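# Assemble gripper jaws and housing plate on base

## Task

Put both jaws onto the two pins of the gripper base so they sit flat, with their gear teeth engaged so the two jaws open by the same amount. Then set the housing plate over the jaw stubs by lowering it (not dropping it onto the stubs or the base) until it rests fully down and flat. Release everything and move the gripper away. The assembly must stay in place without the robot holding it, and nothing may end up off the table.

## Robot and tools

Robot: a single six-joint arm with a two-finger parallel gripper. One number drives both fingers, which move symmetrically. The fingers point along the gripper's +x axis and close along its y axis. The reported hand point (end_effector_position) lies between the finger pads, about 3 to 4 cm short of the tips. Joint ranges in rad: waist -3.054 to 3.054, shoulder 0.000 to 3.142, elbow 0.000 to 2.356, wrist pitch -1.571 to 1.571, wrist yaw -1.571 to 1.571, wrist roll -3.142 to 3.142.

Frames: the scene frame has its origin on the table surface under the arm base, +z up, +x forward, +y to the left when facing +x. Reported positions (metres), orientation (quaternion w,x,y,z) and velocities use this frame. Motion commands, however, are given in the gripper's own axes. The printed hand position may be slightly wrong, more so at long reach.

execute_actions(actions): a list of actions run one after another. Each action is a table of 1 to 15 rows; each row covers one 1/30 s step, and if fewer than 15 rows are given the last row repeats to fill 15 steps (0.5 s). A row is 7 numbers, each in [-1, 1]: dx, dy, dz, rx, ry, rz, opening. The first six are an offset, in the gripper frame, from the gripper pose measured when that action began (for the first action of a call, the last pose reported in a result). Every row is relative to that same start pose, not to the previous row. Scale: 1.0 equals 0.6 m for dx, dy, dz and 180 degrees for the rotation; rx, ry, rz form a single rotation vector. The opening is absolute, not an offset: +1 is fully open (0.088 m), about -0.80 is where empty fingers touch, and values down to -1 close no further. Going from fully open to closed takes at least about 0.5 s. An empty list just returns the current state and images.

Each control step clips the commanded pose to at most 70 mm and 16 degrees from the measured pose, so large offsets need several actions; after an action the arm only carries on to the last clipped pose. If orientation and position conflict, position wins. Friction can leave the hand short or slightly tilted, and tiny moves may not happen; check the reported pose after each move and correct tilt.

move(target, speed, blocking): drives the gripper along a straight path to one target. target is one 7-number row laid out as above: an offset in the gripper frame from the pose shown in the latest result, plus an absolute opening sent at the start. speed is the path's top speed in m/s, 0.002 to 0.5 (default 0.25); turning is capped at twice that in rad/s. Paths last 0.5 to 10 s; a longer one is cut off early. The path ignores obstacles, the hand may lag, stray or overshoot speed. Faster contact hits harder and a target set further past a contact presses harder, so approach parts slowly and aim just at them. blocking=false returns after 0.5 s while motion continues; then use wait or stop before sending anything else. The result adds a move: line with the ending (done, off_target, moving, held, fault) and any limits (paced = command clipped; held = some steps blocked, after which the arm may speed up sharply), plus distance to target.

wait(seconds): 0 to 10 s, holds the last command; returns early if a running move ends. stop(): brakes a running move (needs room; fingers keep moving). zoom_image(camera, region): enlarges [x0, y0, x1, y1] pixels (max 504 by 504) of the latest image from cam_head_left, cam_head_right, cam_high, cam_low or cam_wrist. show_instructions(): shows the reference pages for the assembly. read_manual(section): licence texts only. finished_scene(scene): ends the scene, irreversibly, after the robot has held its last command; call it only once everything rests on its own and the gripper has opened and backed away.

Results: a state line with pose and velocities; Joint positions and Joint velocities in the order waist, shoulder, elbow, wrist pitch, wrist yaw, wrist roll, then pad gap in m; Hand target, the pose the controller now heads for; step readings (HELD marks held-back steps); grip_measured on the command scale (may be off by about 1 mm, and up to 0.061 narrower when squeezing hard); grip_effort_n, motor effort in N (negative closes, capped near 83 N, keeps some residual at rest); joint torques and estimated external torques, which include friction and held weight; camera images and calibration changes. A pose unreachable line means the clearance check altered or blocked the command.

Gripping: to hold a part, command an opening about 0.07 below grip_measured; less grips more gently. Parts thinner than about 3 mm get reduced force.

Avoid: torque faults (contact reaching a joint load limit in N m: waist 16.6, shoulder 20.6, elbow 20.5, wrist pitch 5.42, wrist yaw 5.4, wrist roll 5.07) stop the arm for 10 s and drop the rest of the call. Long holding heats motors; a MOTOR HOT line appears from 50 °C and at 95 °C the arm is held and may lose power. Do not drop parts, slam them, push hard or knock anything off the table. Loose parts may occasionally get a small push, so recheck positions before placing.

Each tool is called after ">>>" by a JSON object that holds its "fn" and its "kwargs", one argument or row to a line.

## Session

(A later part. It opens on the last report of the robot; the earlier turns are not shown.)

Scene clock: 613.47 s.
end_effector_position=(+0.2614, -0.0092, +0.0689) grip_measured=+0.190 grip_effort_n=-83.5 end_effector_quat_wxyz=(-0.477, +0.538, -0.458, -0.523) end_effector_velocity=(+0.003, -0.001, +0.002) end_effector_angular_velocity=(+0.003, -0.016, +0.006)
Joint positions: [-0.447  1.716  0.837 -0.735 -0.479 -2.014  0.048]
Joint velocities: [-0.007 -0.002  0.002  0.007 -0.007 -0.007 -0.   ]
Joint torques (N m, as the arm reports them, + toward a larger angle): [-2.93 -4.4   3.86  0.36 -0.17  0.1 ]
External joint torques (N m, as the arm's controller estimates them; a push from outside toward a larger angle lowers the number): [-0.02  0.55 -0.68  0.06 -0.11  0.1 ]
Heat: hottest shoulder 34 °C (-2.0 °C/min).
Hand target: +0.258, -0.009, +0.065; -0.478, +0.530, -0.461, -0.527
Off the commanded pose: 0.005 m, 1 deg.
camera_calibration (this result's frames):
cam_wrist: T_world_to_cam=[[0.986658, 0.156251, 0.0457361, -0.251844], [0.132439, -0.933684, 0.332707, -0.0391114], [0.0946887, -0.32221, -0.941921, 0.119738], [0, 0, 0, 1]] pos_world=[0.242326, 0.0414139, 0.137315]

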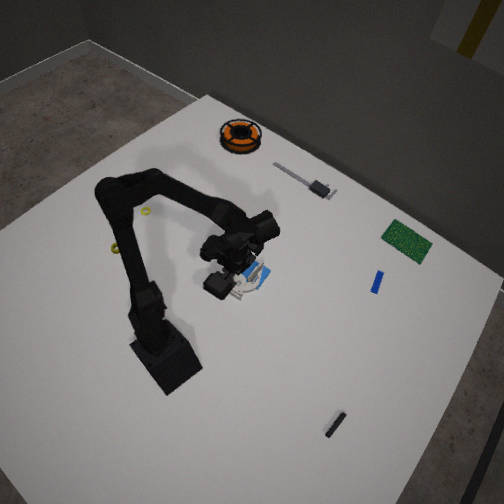

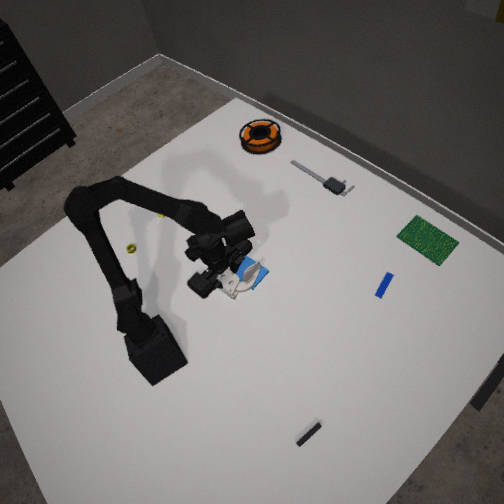

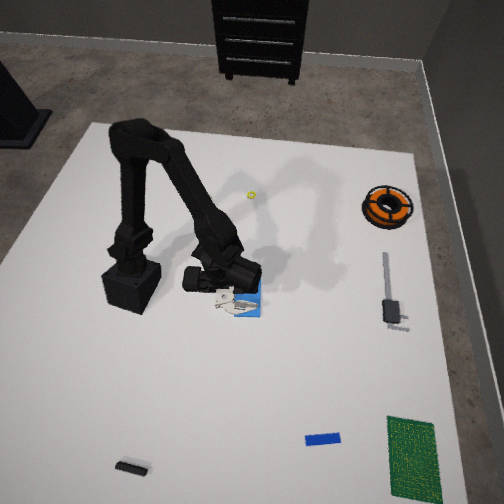

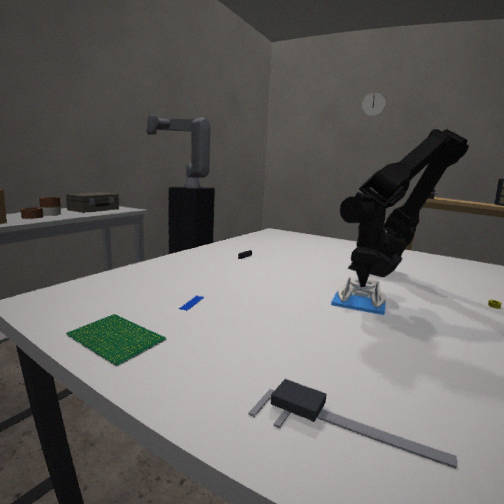

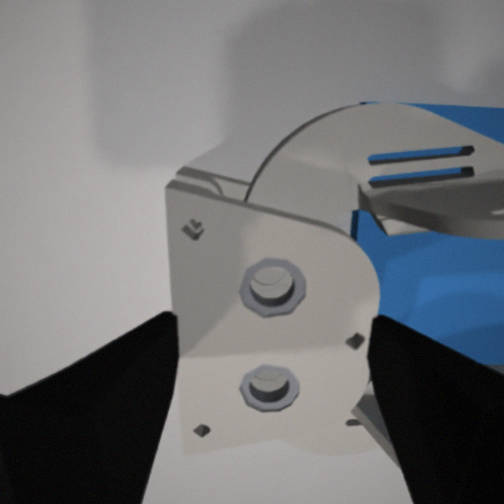

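>>> {"fn": "execute_actions", "kwargs": {
  "actions": [
    [[0.0073,0.0061,0.002,0.0015,-0.0033,0.0042,0.12],[0.0078,0.0063,0.0023,0.0003,-0.0035,0.0045,0.12],[0.0084,0.0065,0.0025,-0.0008,-0.0036,0.0047,0.12],[0.0095,0.0066,0.0025,-0.0008,-0.0034,0.0044,0.12],[0.0106,0.0066,0.0025,-0.0008,-0.0033,0.0041,0.12],[0.0117,0.0067,0.0025,-0.0008,-0.0031,0.0038,0.12],[0.0128,0.0068,0.0026,-0.0008,-0.003,0.0036,0.12],[0.0139,0.0068,0.0026,-0.0008,-0.0028,0.0033,0.12],[0.015,0.0069,0.0026,-0.0008,-0.0027,0.003,0.12],[0.0161,0.007,0.0026,-0.0008,-0.0025,0.0027,0.12],[0.0172,0.007,0.0026,-0.0008,-0.0024,0.0024,0.12],[0.0183,0.0071,0.0027,-0.0008,-0.0022,0.0022,0.12],[0.0194,0.0072,0.0027,-0.0008,-0.0021,0.0019,0.12],[0.0204,0.0072,0.0027,-0.0008,-0.0019,0.0016,0.12],[0.0212,0.0073,0.0027,-0.0008,-0.0018,0.0014,0.12]]
  ]
}}

Scene clock: 628.57 s.
end_effector_position=(+0.2614, -0.0085, +0.0627) grip_measured=+0.190 grip_effort_n=-83.5 end_effector_quat_wxyz=(-0.476, +0.544, -0.453, -0.522) end_effector_velocity=(-0.002, +0.002, -0.018) end_effector_angular_velocity=(-0.002, -0.027, +0.013)
Joint positions: [-0.434  1.717  0.813 -0.692 -0.48  -2.006  0.048]
Joint velocities: [ 0.032  0.007 -0.071  0.125 -0.007  0.037 -0.   ]
Joint torques (N m, as the arm reports them, + toward a larger angle): [-2.83 -3.89  3.82  0.41 -0.17  0.11]
External joint torques (N m, as the arm's controller estimates them; a push from outside toward a larger angle lowers the number): [ 0.02  0.97 -0.53  0.16 -0.11  0.1 ]
Heat: hottest shoulder 34 °C (-2.0 °C/min).
Hand target: +0.257, -0.008, +0.056; -0.477, +0.536, -0.457, -0.526
Off the commanded pose: 0.008 m, 1 deg.
Step readings (end_effector_position):
0: (+0.2614, -0.0092, +0.0689)
1: (+0.2614, -0.0092, +0.0689)
2: (+0.2615, -0.0091, +0.0688)
4: (+0.2615, -0.0089, +0.0685)
8: (+0.2615, -0.0085, +0.0668)
15: end_effector_position above
camera_calibration (this result's frames):
cam_wrist: T_world_to_cam=[[0.984268, 0.167804, 0.0553094, -0.251577], [0.139769, -0.930986, 0.337239, -0.0385648], [0.108082, -0.324203, -0.939793, 0.110506], [0, 0, 0, 1]] pos_world=[0.241065, 0.0421385, 0.130773]

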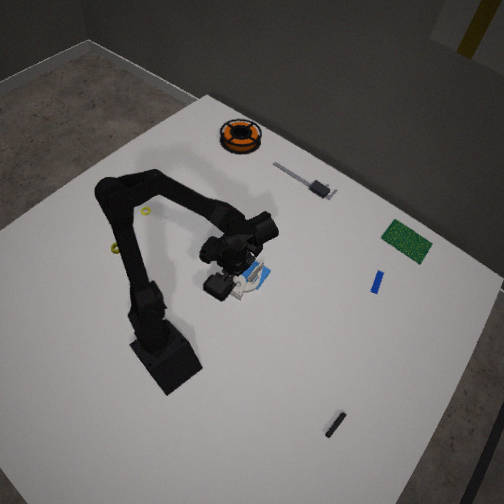

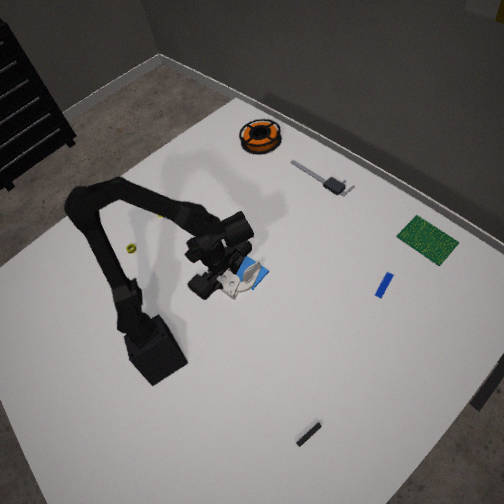

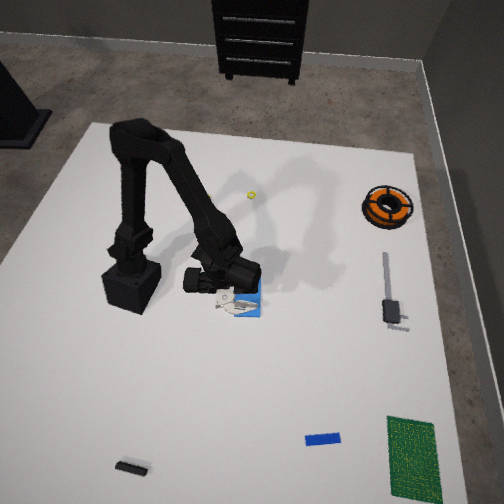

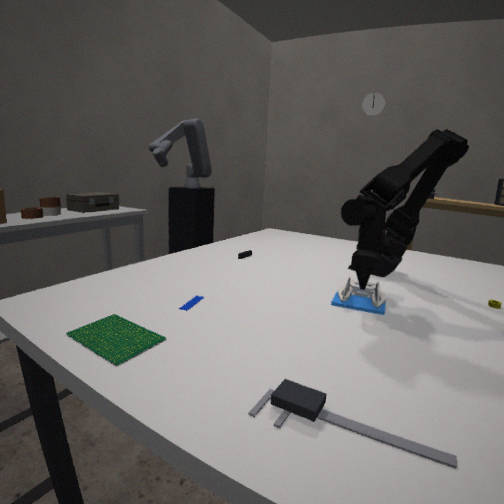

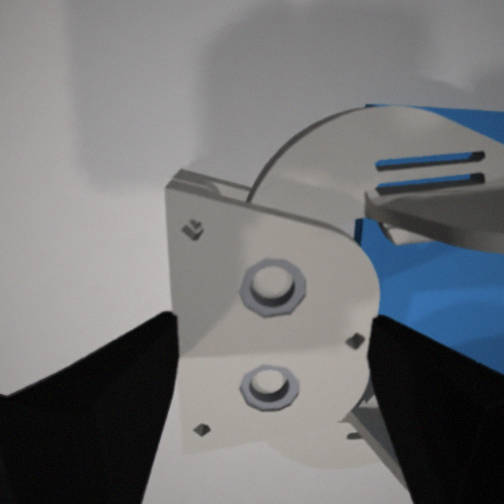

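>>> {"fn": "execute_actions", "kwargs": {
  "actions": []
}}

Scene clock: 632.47 s.
end_effector_position=(+0.2612, -0.0083, +0.0609) grip_measured=+0.190 grip_effort_n=-83.5 end_effector_quat_wxyz=(-0.476, +0.544, -0.453, -0.522) end_effector_velocity=(-0.003, +0.001, -0.001) end_effector_angular_velocity=(+0.010, +0.007, -0.000)
Joint positions: [-0.431  1.719  0.808 -0.682 -0.48  -2.002  0.048]
Joint velocities: [-0.002 -0.002 -0.007 -0.007 -0.007 -0.007 -0.   ]
Joint torques (N m, as the arm reports them, + toward a larger angle): [-2.87 -3.96  3.8   0.42 -0.17  0.09]
External joint torques (N m, as the arm's controller estimates them; a push from outside toward a larger angle lowers the number): [-0.03  0.88 -0.49  0.15 -0.11  0.09]
Heat: hottest shoulder 33 °C (-4.1 °C/min).
Hand target: +0.257, -0.008, +0.056; -0.477, +0.536, -0.457, -0.526
Off the commanded pose: 0.006 m, 1 deg.
camera_calibration (this result's frames):
cam_wrist: T_world_to_cam=[[0.984216, 0.167884, 0.0559721, -0.251344], [0.139584, -0.930872, 0.337629, -0.0377746], [0.108785, -0.324487, -0.939614, 0.108719], [0, 0, 0, 1]] pos_world=[0.240823, 0.0423113, 0.128976]

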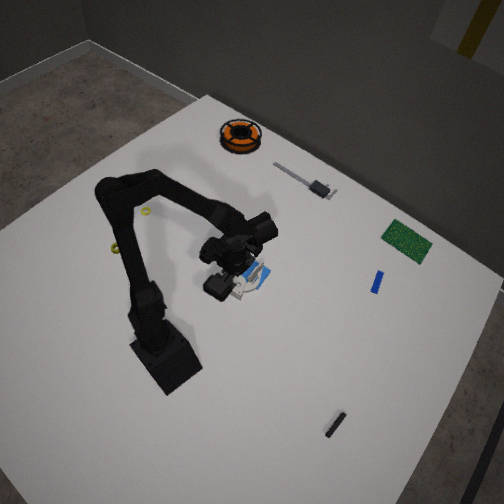

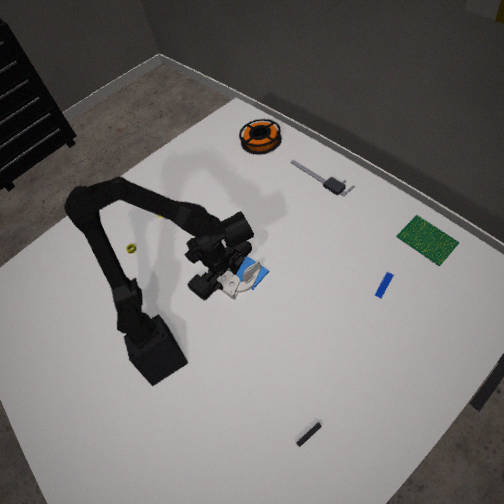

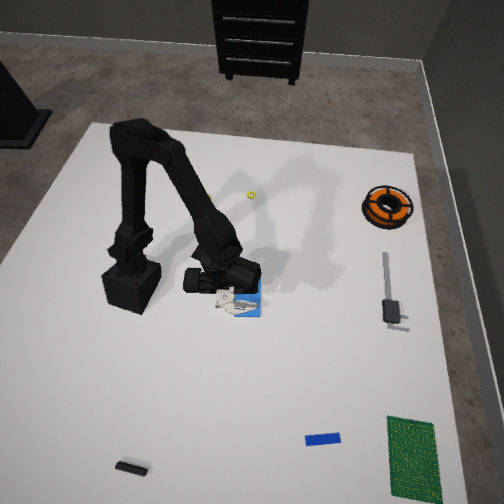

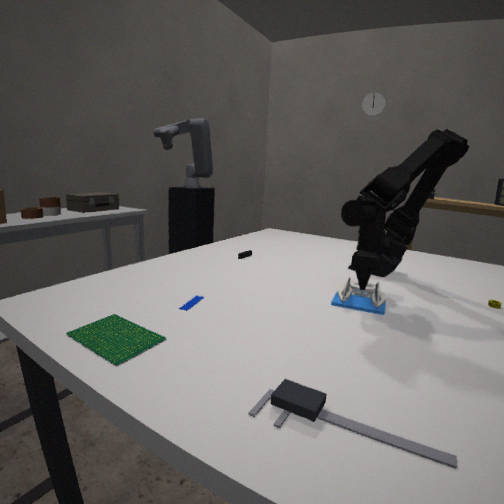

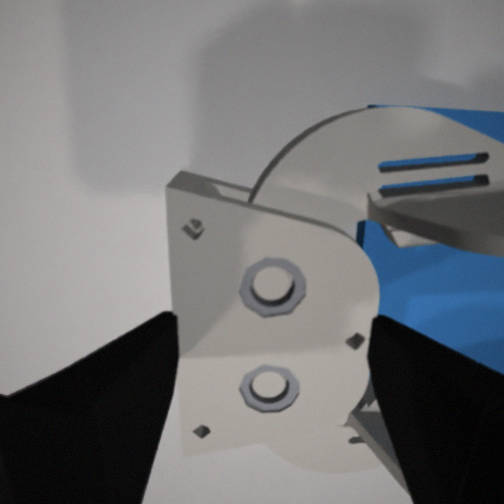

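>>> {"fn": "zoom_image", "kwargs": {
  "camera": "cam_wrist",
  "region": [155,150,275,240]
}}

>>> {"fn": "zoom_image", "kwargs": {
  "camera": "cam_wrist",
  "region": [220,240,330,430]
}}

>>> {"fn": "zoom_image", "kwargs": {
  "camera": "cam_low",
  "region": [325,260,400,320]
}}

Region (155, 150, 275, 240) of cam_wrist's 504x504 image, scaled by 4.200, with more detail than that image has; it fills the top 378 rows of this view, and the rest is white.

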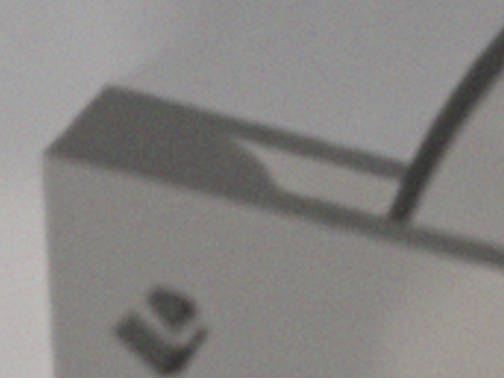

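Region (220, 240, 330, 430) of cam_wrist's 504x504 image, scaled by 2.653, with more detail than that image has; it fills the left 292 columns of this view, and the rest is white.

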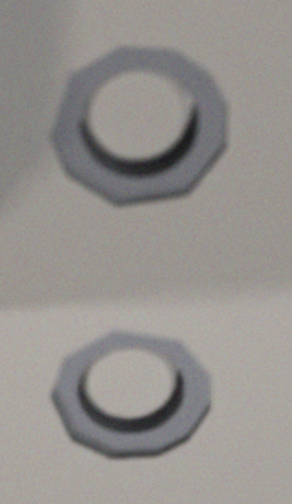

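Region (325, 260, 400, 320) of cam_low's 504x504 image, scaled by 6.720, with more detail than that image has; it fills the top 403 rows of this view, and the rest is white.

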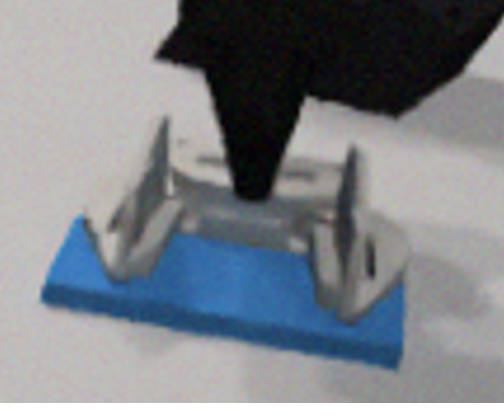

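>>> {"fn": "execute_actions", "kwargs": {
  "actions": [
    [[0.0085,0.0065,0.0014,0.003,-0.0036,0.0047,0.12],[0.0088,0.0065,0.0014,0.003,-0.0036,0.0047,0.12],[0.0091,0.0065,0.0014,0.003,-0.0036,0.0047,0.12],[0.0094,0.0065,0.0014,0.003,-0.0036,0.0047,0.12],[0.0097,0.0065,0.0014,0.003,-0.0036,0.0047,0.12],[0.0100,0.0065,0.0014,0.003,-0.0036,0.0047,0.12],[0.0103,0.0065,0.0014,0.003,-0.0036,0.0047,0.12],[0.0106,0.0065,0.0014,0.003,-0.0036,0.0047,0.12],[0.0109,0.0065,0.0014,0.003,-0.0036,0.0047,0.12]]
  ]
}}

Scene clock: 637.10 s.
end_effector_position=(+0.2616, -0.0086, +0.0603) grip_measured=+0.190 grip_effort_n=-83.5 end_effector_quat_wxyz=(-0.477, +0.544, -0.453, -0.521) end_effector_velocity=(-0.002, -0.001, +0.000) end_effector_angular_velocity=(-0.006, +0.007, +0.002)
Joint positions: [-0.431  1.721  0.806 -0.676 -0.48  -1.998  0.048]
Joint velocities: [-0.002 -0.002 -0.002 -0.007  0.007 -0.007 -0.   ]
Joint torques (N m, as the arm reports them, + toward a larger angle): [-2.65 -3.56  3.66  0.61 -0.2   0.09]
External joint torques (N m, as the arm's controller estimates them; a push from outside toward a larger angle lowers the number): [ 0.2   1.3  -0.61  0.33 -0.14  0.09]
Heat: hottest shoulder 33 °C (-4.0 °C/min).
Hand target: +0.257, -0.008, +0.054; -0.477, +0.535, -0.457, -0.527
Off the commanded pose: 0.007 m, 1 deg.
Step readings (end_effector_position):
0: (+0.2612, -0.0083, +0.0609)
1: (+0.2612, -0.0083, +0.0609)
2: (+0.2613, -0.0084, +0.0609)
4: (+0.2612, -0.0084, +0.0606)
8: (+0.2613, -0.0085, +0.0604)
15: end_effector_position above
camera_calibration (this result's frames):
cam_wrist: T_world_to_cam=[[0.984405, 0.166044, 0.0581054, -0.251855], [0.13709, -0.931069, 0.338108, -0.0372641], [0.110241, -0.32487, -0.939312, 0.107602], [0, 0, 0, 1]] pos_world=[0.241174, 0.0420802, 0.128305]

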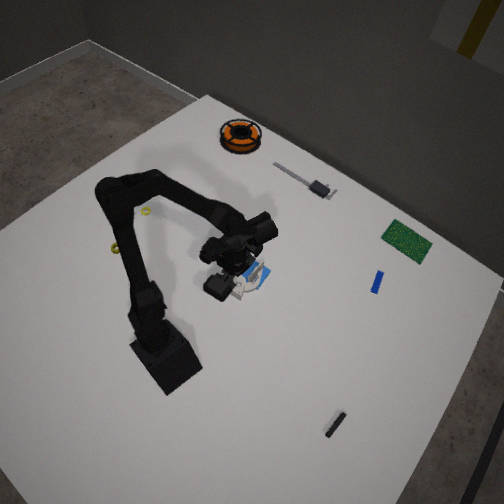

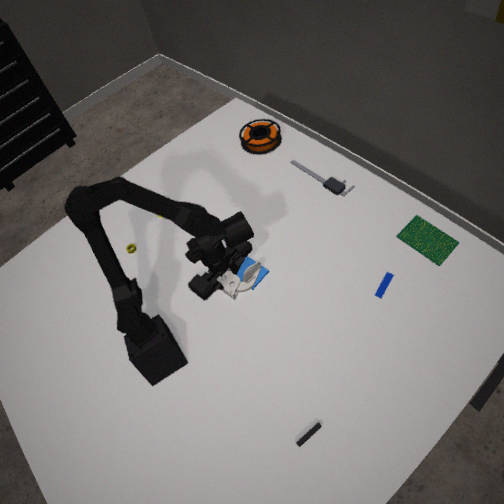

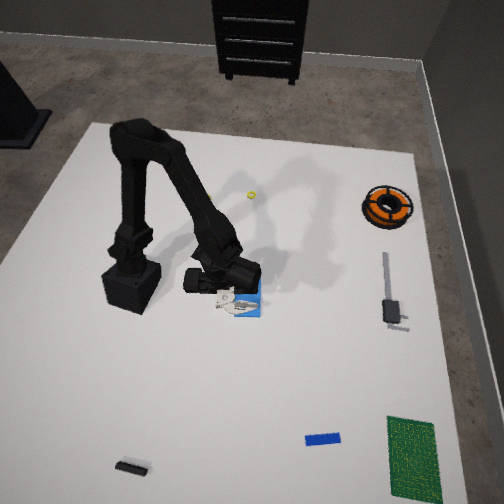

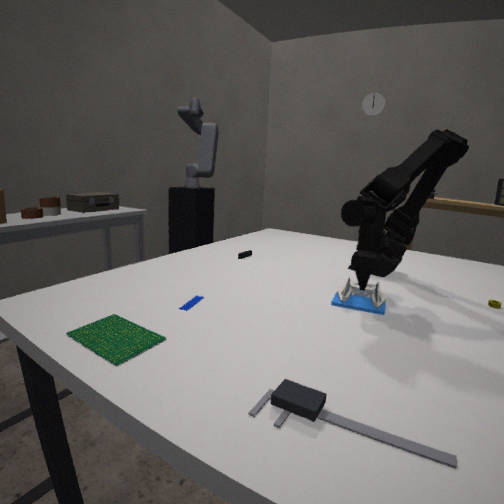

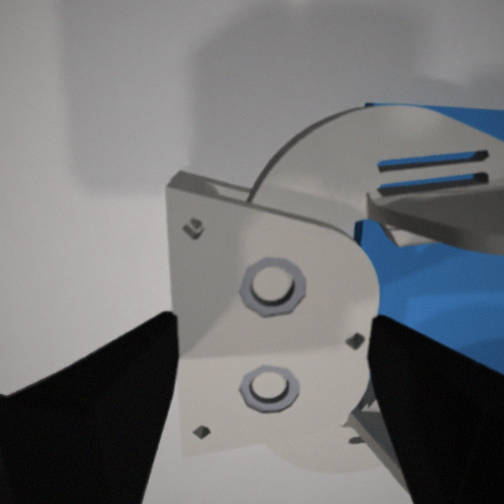

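>>> {"fn": "zoom_image", "kwargs": {
  "camera": "cam_low",
  "region": [340,272,385,308]
}}

>>> {"fn": "zoom_image", "kwargs": {
  "camera": "cam_head_right",
  "region": [205,255,275,310]
}}

>>> {"fn": "zoom_image", "kwargs": {
  "camera": "cam_wrist",
  "region": [220,240,330,430]
}}

Region (340, 272, 385, 308) of cam_low's 504x504 image, scaled by 11.200, with more detail than that image has; it fills the top 403 rows of this view, and the rest is white.

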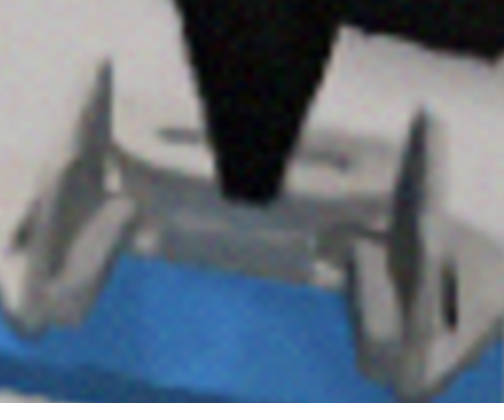

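Region (205, 255, 275, 310) of cam_head_right's 504x504 image, scaled by 7.200, with more detail than that image has; it fills the top 396 rows of this view, and the rest is white.

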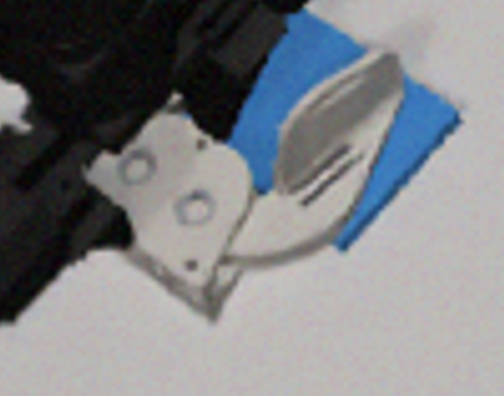

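Region (220, 240, 330, 430) of cam_wrist's 504x504 image, scaled by 2.653, with more detail than that image has; it fills the left 292 columns of this view, and the rest is white.

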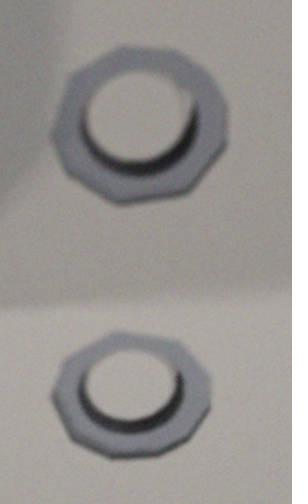

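>>> {"fn": "execute_actions", "kwargs": {
  "actions": [
    [[0.009,0.0065,0.0014,0.003,-0.0036,0.0047,0.15],[0.008,0.006,0.0014,0.0027,-0.0032,0.0042,0.18],[0.007,0.005,0.0014,0.0024,-0.0028,0.0037,0.21],[0.006,0.004,0.0014,0.002,-0.0024,0.0032,0.24],[0.005,0.0035,0.0014,0.0017,-0.002,0.0026,0.27],[0.004,0.003,0.0014,0.0014,-0.0016,0.002,0.31],[0.003,0.002,0.0014,0.001,-0.0012,0.0015,0.35],[0.002,0.0015,0.0014,0.0007,-0.0008,0.001,0.40],[0.001,0.001,0.0014,0.0003,-0.0004,0.0005,0.45],[0,0,0.0016,0,0,0,0.50],[-0.002,-0.001,0.002,-0.0004,0.0006,-0.0008,0.53],[-0.004,-0.002,0.0025,-0.0008,0.0012,-0.0016,0.53],[-0.006,-0.003,0.003,-0.0012,0.0018,-0.0024,0.53],[-0.008,-0.004,0.0035,-0.0016,0.0024,-0.0032,0.53],[-0.011,-0.005,0.004,-0.002,0.003,-0.004,0.53]],
    [[-0.015,-0.005,0.004,-0.002,0.003,-0.004,0.53],[-0.021,-0.005,0.004,-0.002,0.003,-0.004,0.53],[-0.029,-0.005,0.004,-0.002,0.003,-0.004,0.53],[-0.039,-0.005,0.004,-0.002,0.003,-0.004,0.53],[-0.051,-0.005,0.004,-0.002,0.003,-0.004,0.53],[-0.064,-0.005,0.004,-0.002,0.003,-0.004,0.53],[-0.078,-0.005,0.004,-0.002,0.003,-0.004,0.53],[-0.093,-0.005,0.004,-0.002,0.003,-0.004,0.53],[-0.108,-0.005,0.004,-0.002,0.003,-0.004,0.53],[-0.123,-0.005,0.004,-0.002,0.003,-0.004,0.53],[-0.138,-0.005,0.004,-0.002,0.003,-0.004,0.53],[-0.152,-0.005,0.004,-0.002,0.003,-0.004,0.53],[-0.165,-0.005,0.004,-0.002,0.003,-0.004,0.53],[-0.176,-0.005,0.004,-0.002,0.003,-0.004,0.53],[-0.185,-0.005,0.004,-0.002,0.003,-0.004,0.53]]
  ]
}}

Scene clock: 647.77 s.
end_effector_position=(+0.2585, -0.0052, +0.1477) grip_measured=+0.527 grip_effort_n=12.8 end_effector_quat_wxyz=(-0.480, +0.546, -0.453, -0.516) end_effector_velocity=(+0.010, -0.004, +0.236) end_effector_angular_velocity=(-0.038, -0.099, +0.038)
Joint positions: [-0.574  1.589  1.02  -1.085 -0.474 -2.149  0.065]
Joint velocities: [-0.398 -0.154  0.72  -0.96   0.022 -0.432 -0.   ]
Joint torques (N m, as the arm reports them, + toward a larger angle): [-3.04 -5.53  6.23  0.07  0.05 -0.14]
External joint torques (N m, as the arm's controller estimates them; a push from outside toward a larger angle lowers the number): [-0.55 -1.63  1.4  -0.22  0.11 -0.14]
External joint torques at the end of the 1st action: [-0.11 -1.99  0.78 -0.22  0.07  0.08]
Heat: hottest shoulder 33 °C (-4.0 °C/min).
Hand target: +0.259, -0.005, +0.169; -0.477, +0.553, -0.450, -0.513
Off the commanded pose: 0.024 m, 1 deg.
Step readings (end_effector_position; steps 1 to 15: 1st action; 16 to 30: 2nd action):
0: (+0.2617, -0.0086, +0.0603)
1: (+0.2617, -0.0086, +0.0603)
2: (+0.2617, -0.0086, +0.0603)
4: (+0.2617, -0.0086, +0.0603)
8: (+0.2618, -0.0086, +0.0603)
15: (+0.2610, -0.0081, +0.0610)
16: (+0.2605, -0.0075, +0.0617)
17: (+0.2597, -0.0067, +0.0630)
19: (+0.2580, -0.0051, +0.0677)
23: (+0.2571, -0.0047, +0.0892)
30: end_effector_position above
camera_calibration (this result's frames):
cam_wrist: T_world_to_cam=[[0.984823, 0.160181, 0.0668243, -0.255865], [0.128223, -0.930961, 0.341863, -0.0614985], [0.116971, -0.328106, -0.937371, 0.189044], [0, 0, 0, 1]] pos_world=[0.237755, 0.0457586, 0.215326]

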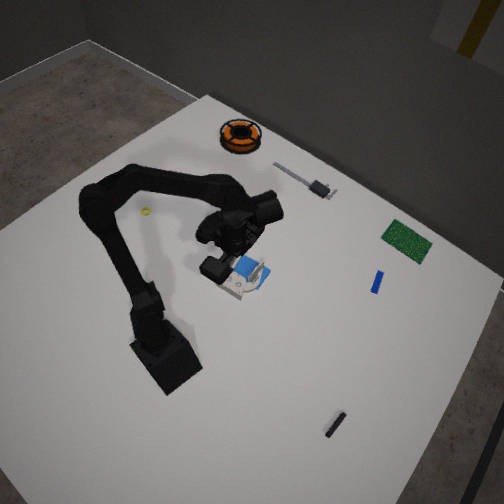

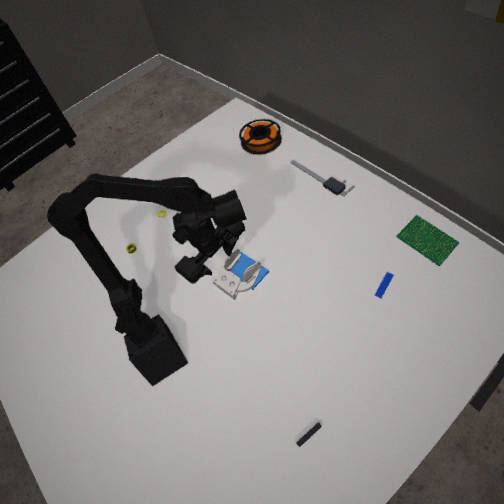

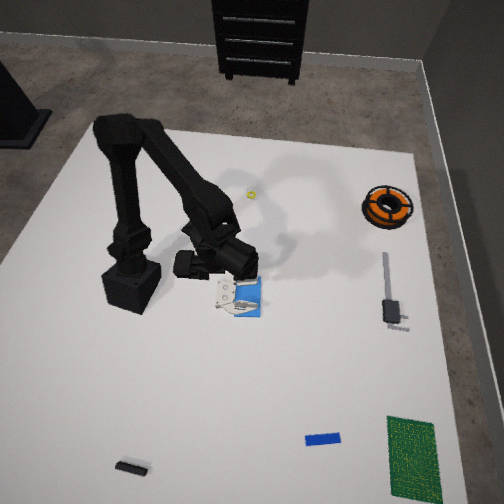

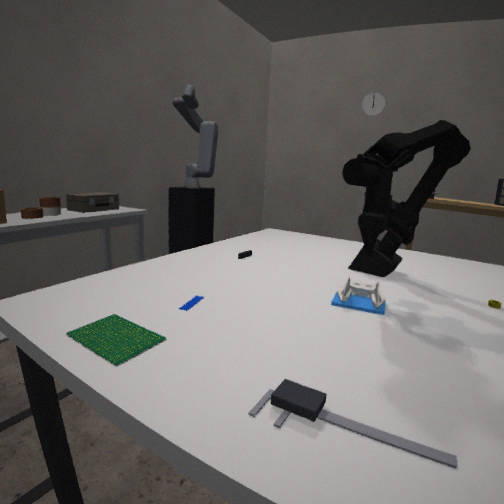

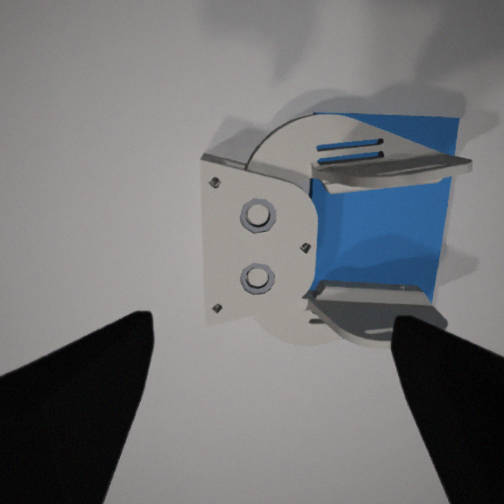

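>>> {"fn": "execute_actions", "kwargs": {
  "actions": []
}}

>>> {"fn": "zoom_image", "kwargs": {
  "camera": "cam_low",
  "region": [335,270,390,314]
}}

>>> {"fn": "zoom_image", "kwargs": {
  "camera": "cam_head_right",
  "region": [205,245,275,305]
}}

>>> {"fn": "zoom_image", "kwargs": {
  "camera": "cam_wrist",
  "region": [190,100,470,340]
}}

Scene clock: 649.60 s.
end_effector_position=(+0.2573, -0.0044, +0.1659) grip_measured=+0.527 grip_effort_n=13.3 end_effector_quat_wxyz=(-0.479, +0.547, -0.452, -0.516) end_effector_velocity=(+0.001, +0.004, +0.001) end_effector_angular_velocity=(+0.021, -0.007, -0.005)
Joint positions: [-0.605  1.575  1.075 -1.166 -0.471 -2.184  0.065]
Joint velocities: [ 0.002 -0.002  0.002 -0.007 -0.022  0.007 -0.   ]
Joint torques (N m, as the arm reports them, + toward a larger angle): [-3.2  -5.15  6.56  0.09  0.03 -0.13]
External joint torques (N m, as the arm's controller estimates them; a push from outside toward a larger angle lowers the number): [-0.58 -0.96  1.34 -0.21  0.1  -0.14]
Heat: hottest shoulder 33 °C (-3.1 °C/min).
Hand target: +0.259, -0.005, +0.169; -0.477, +0.553, -0.450, -0.513
Off the commanded pose: 0.006 m, 1 deg.
camera_calibration (this result's frames):
cam_wrist: T_world_to_cam=[[0.984305, 0.162416, 0.0690196, -0.256267], [0.129469, -0.93038, 0.342973, -0.0673281], [0.119919, -0.328655, -0.936806, 0.205723], [0, 0, 0, 1]] pos_world=[0.236292, 0.0465931, 0.233502]

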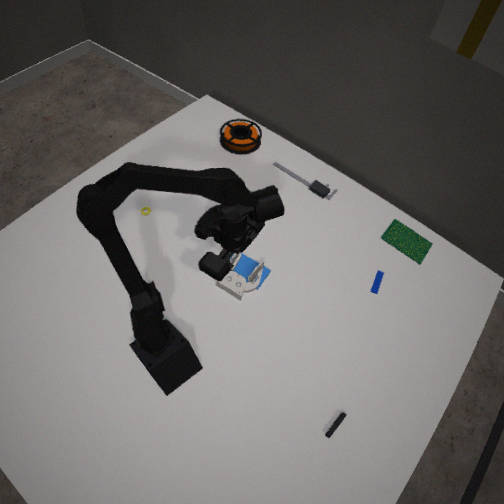

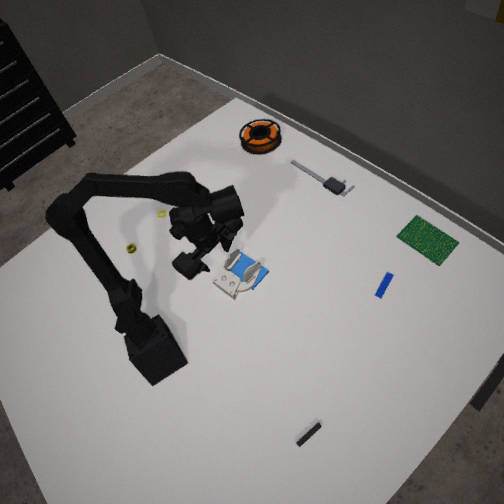

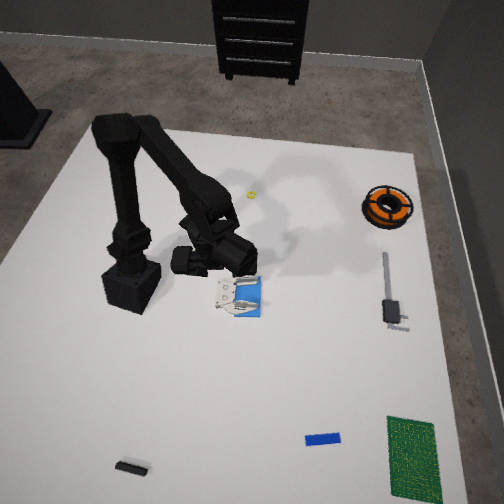

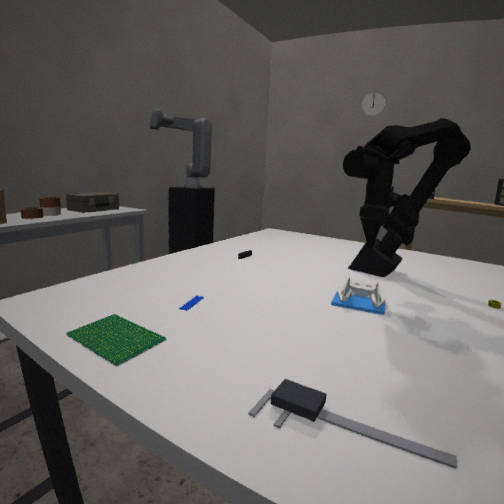

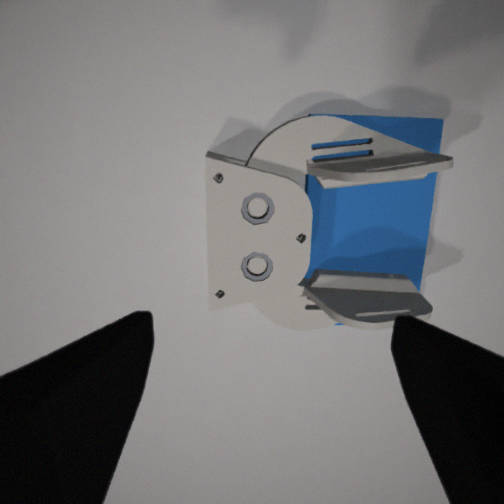

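Region (335, 270, 390, 314) of cam_low's 504x504 image, scaled by 9.164, with more detail than that image has; it fills the top 403 rows of this view, and the rest is white.

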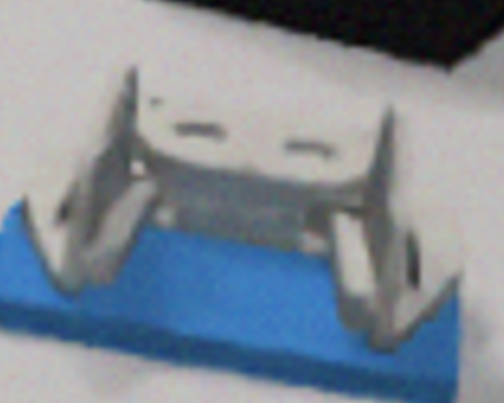

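Region (205, 245, 275, 305) of cam_head_right's 504x504 image, scaled by 7.200, with more detail than that image has; it fills the top 432 rows of this view, and the rest is white.

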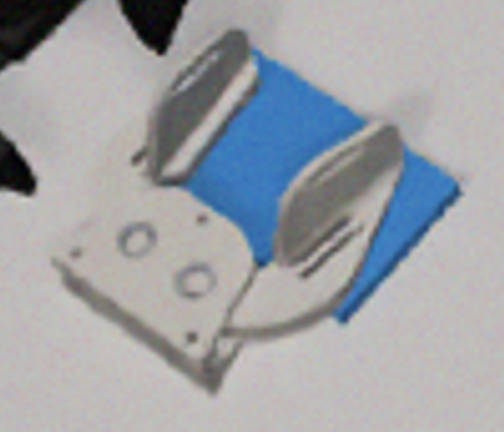

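Region (190, 100, 470, 340) of cam_wrist's 504x504 image, scaled by 1.800, with more detail than that image has; it fills the top 432 rows of this view, and the rest is white.

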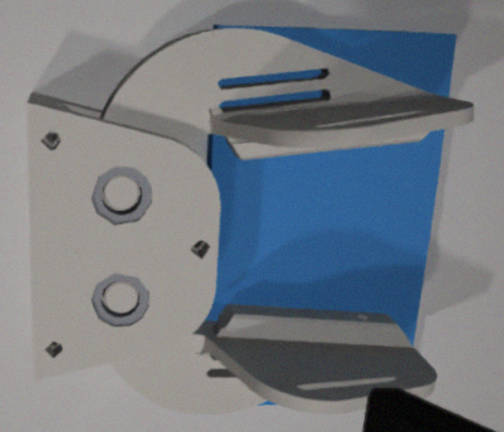

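>>> {"fn": "finished_scene", "kwargs": {
  "scene": 2
}}

The scene is finished: the task was done.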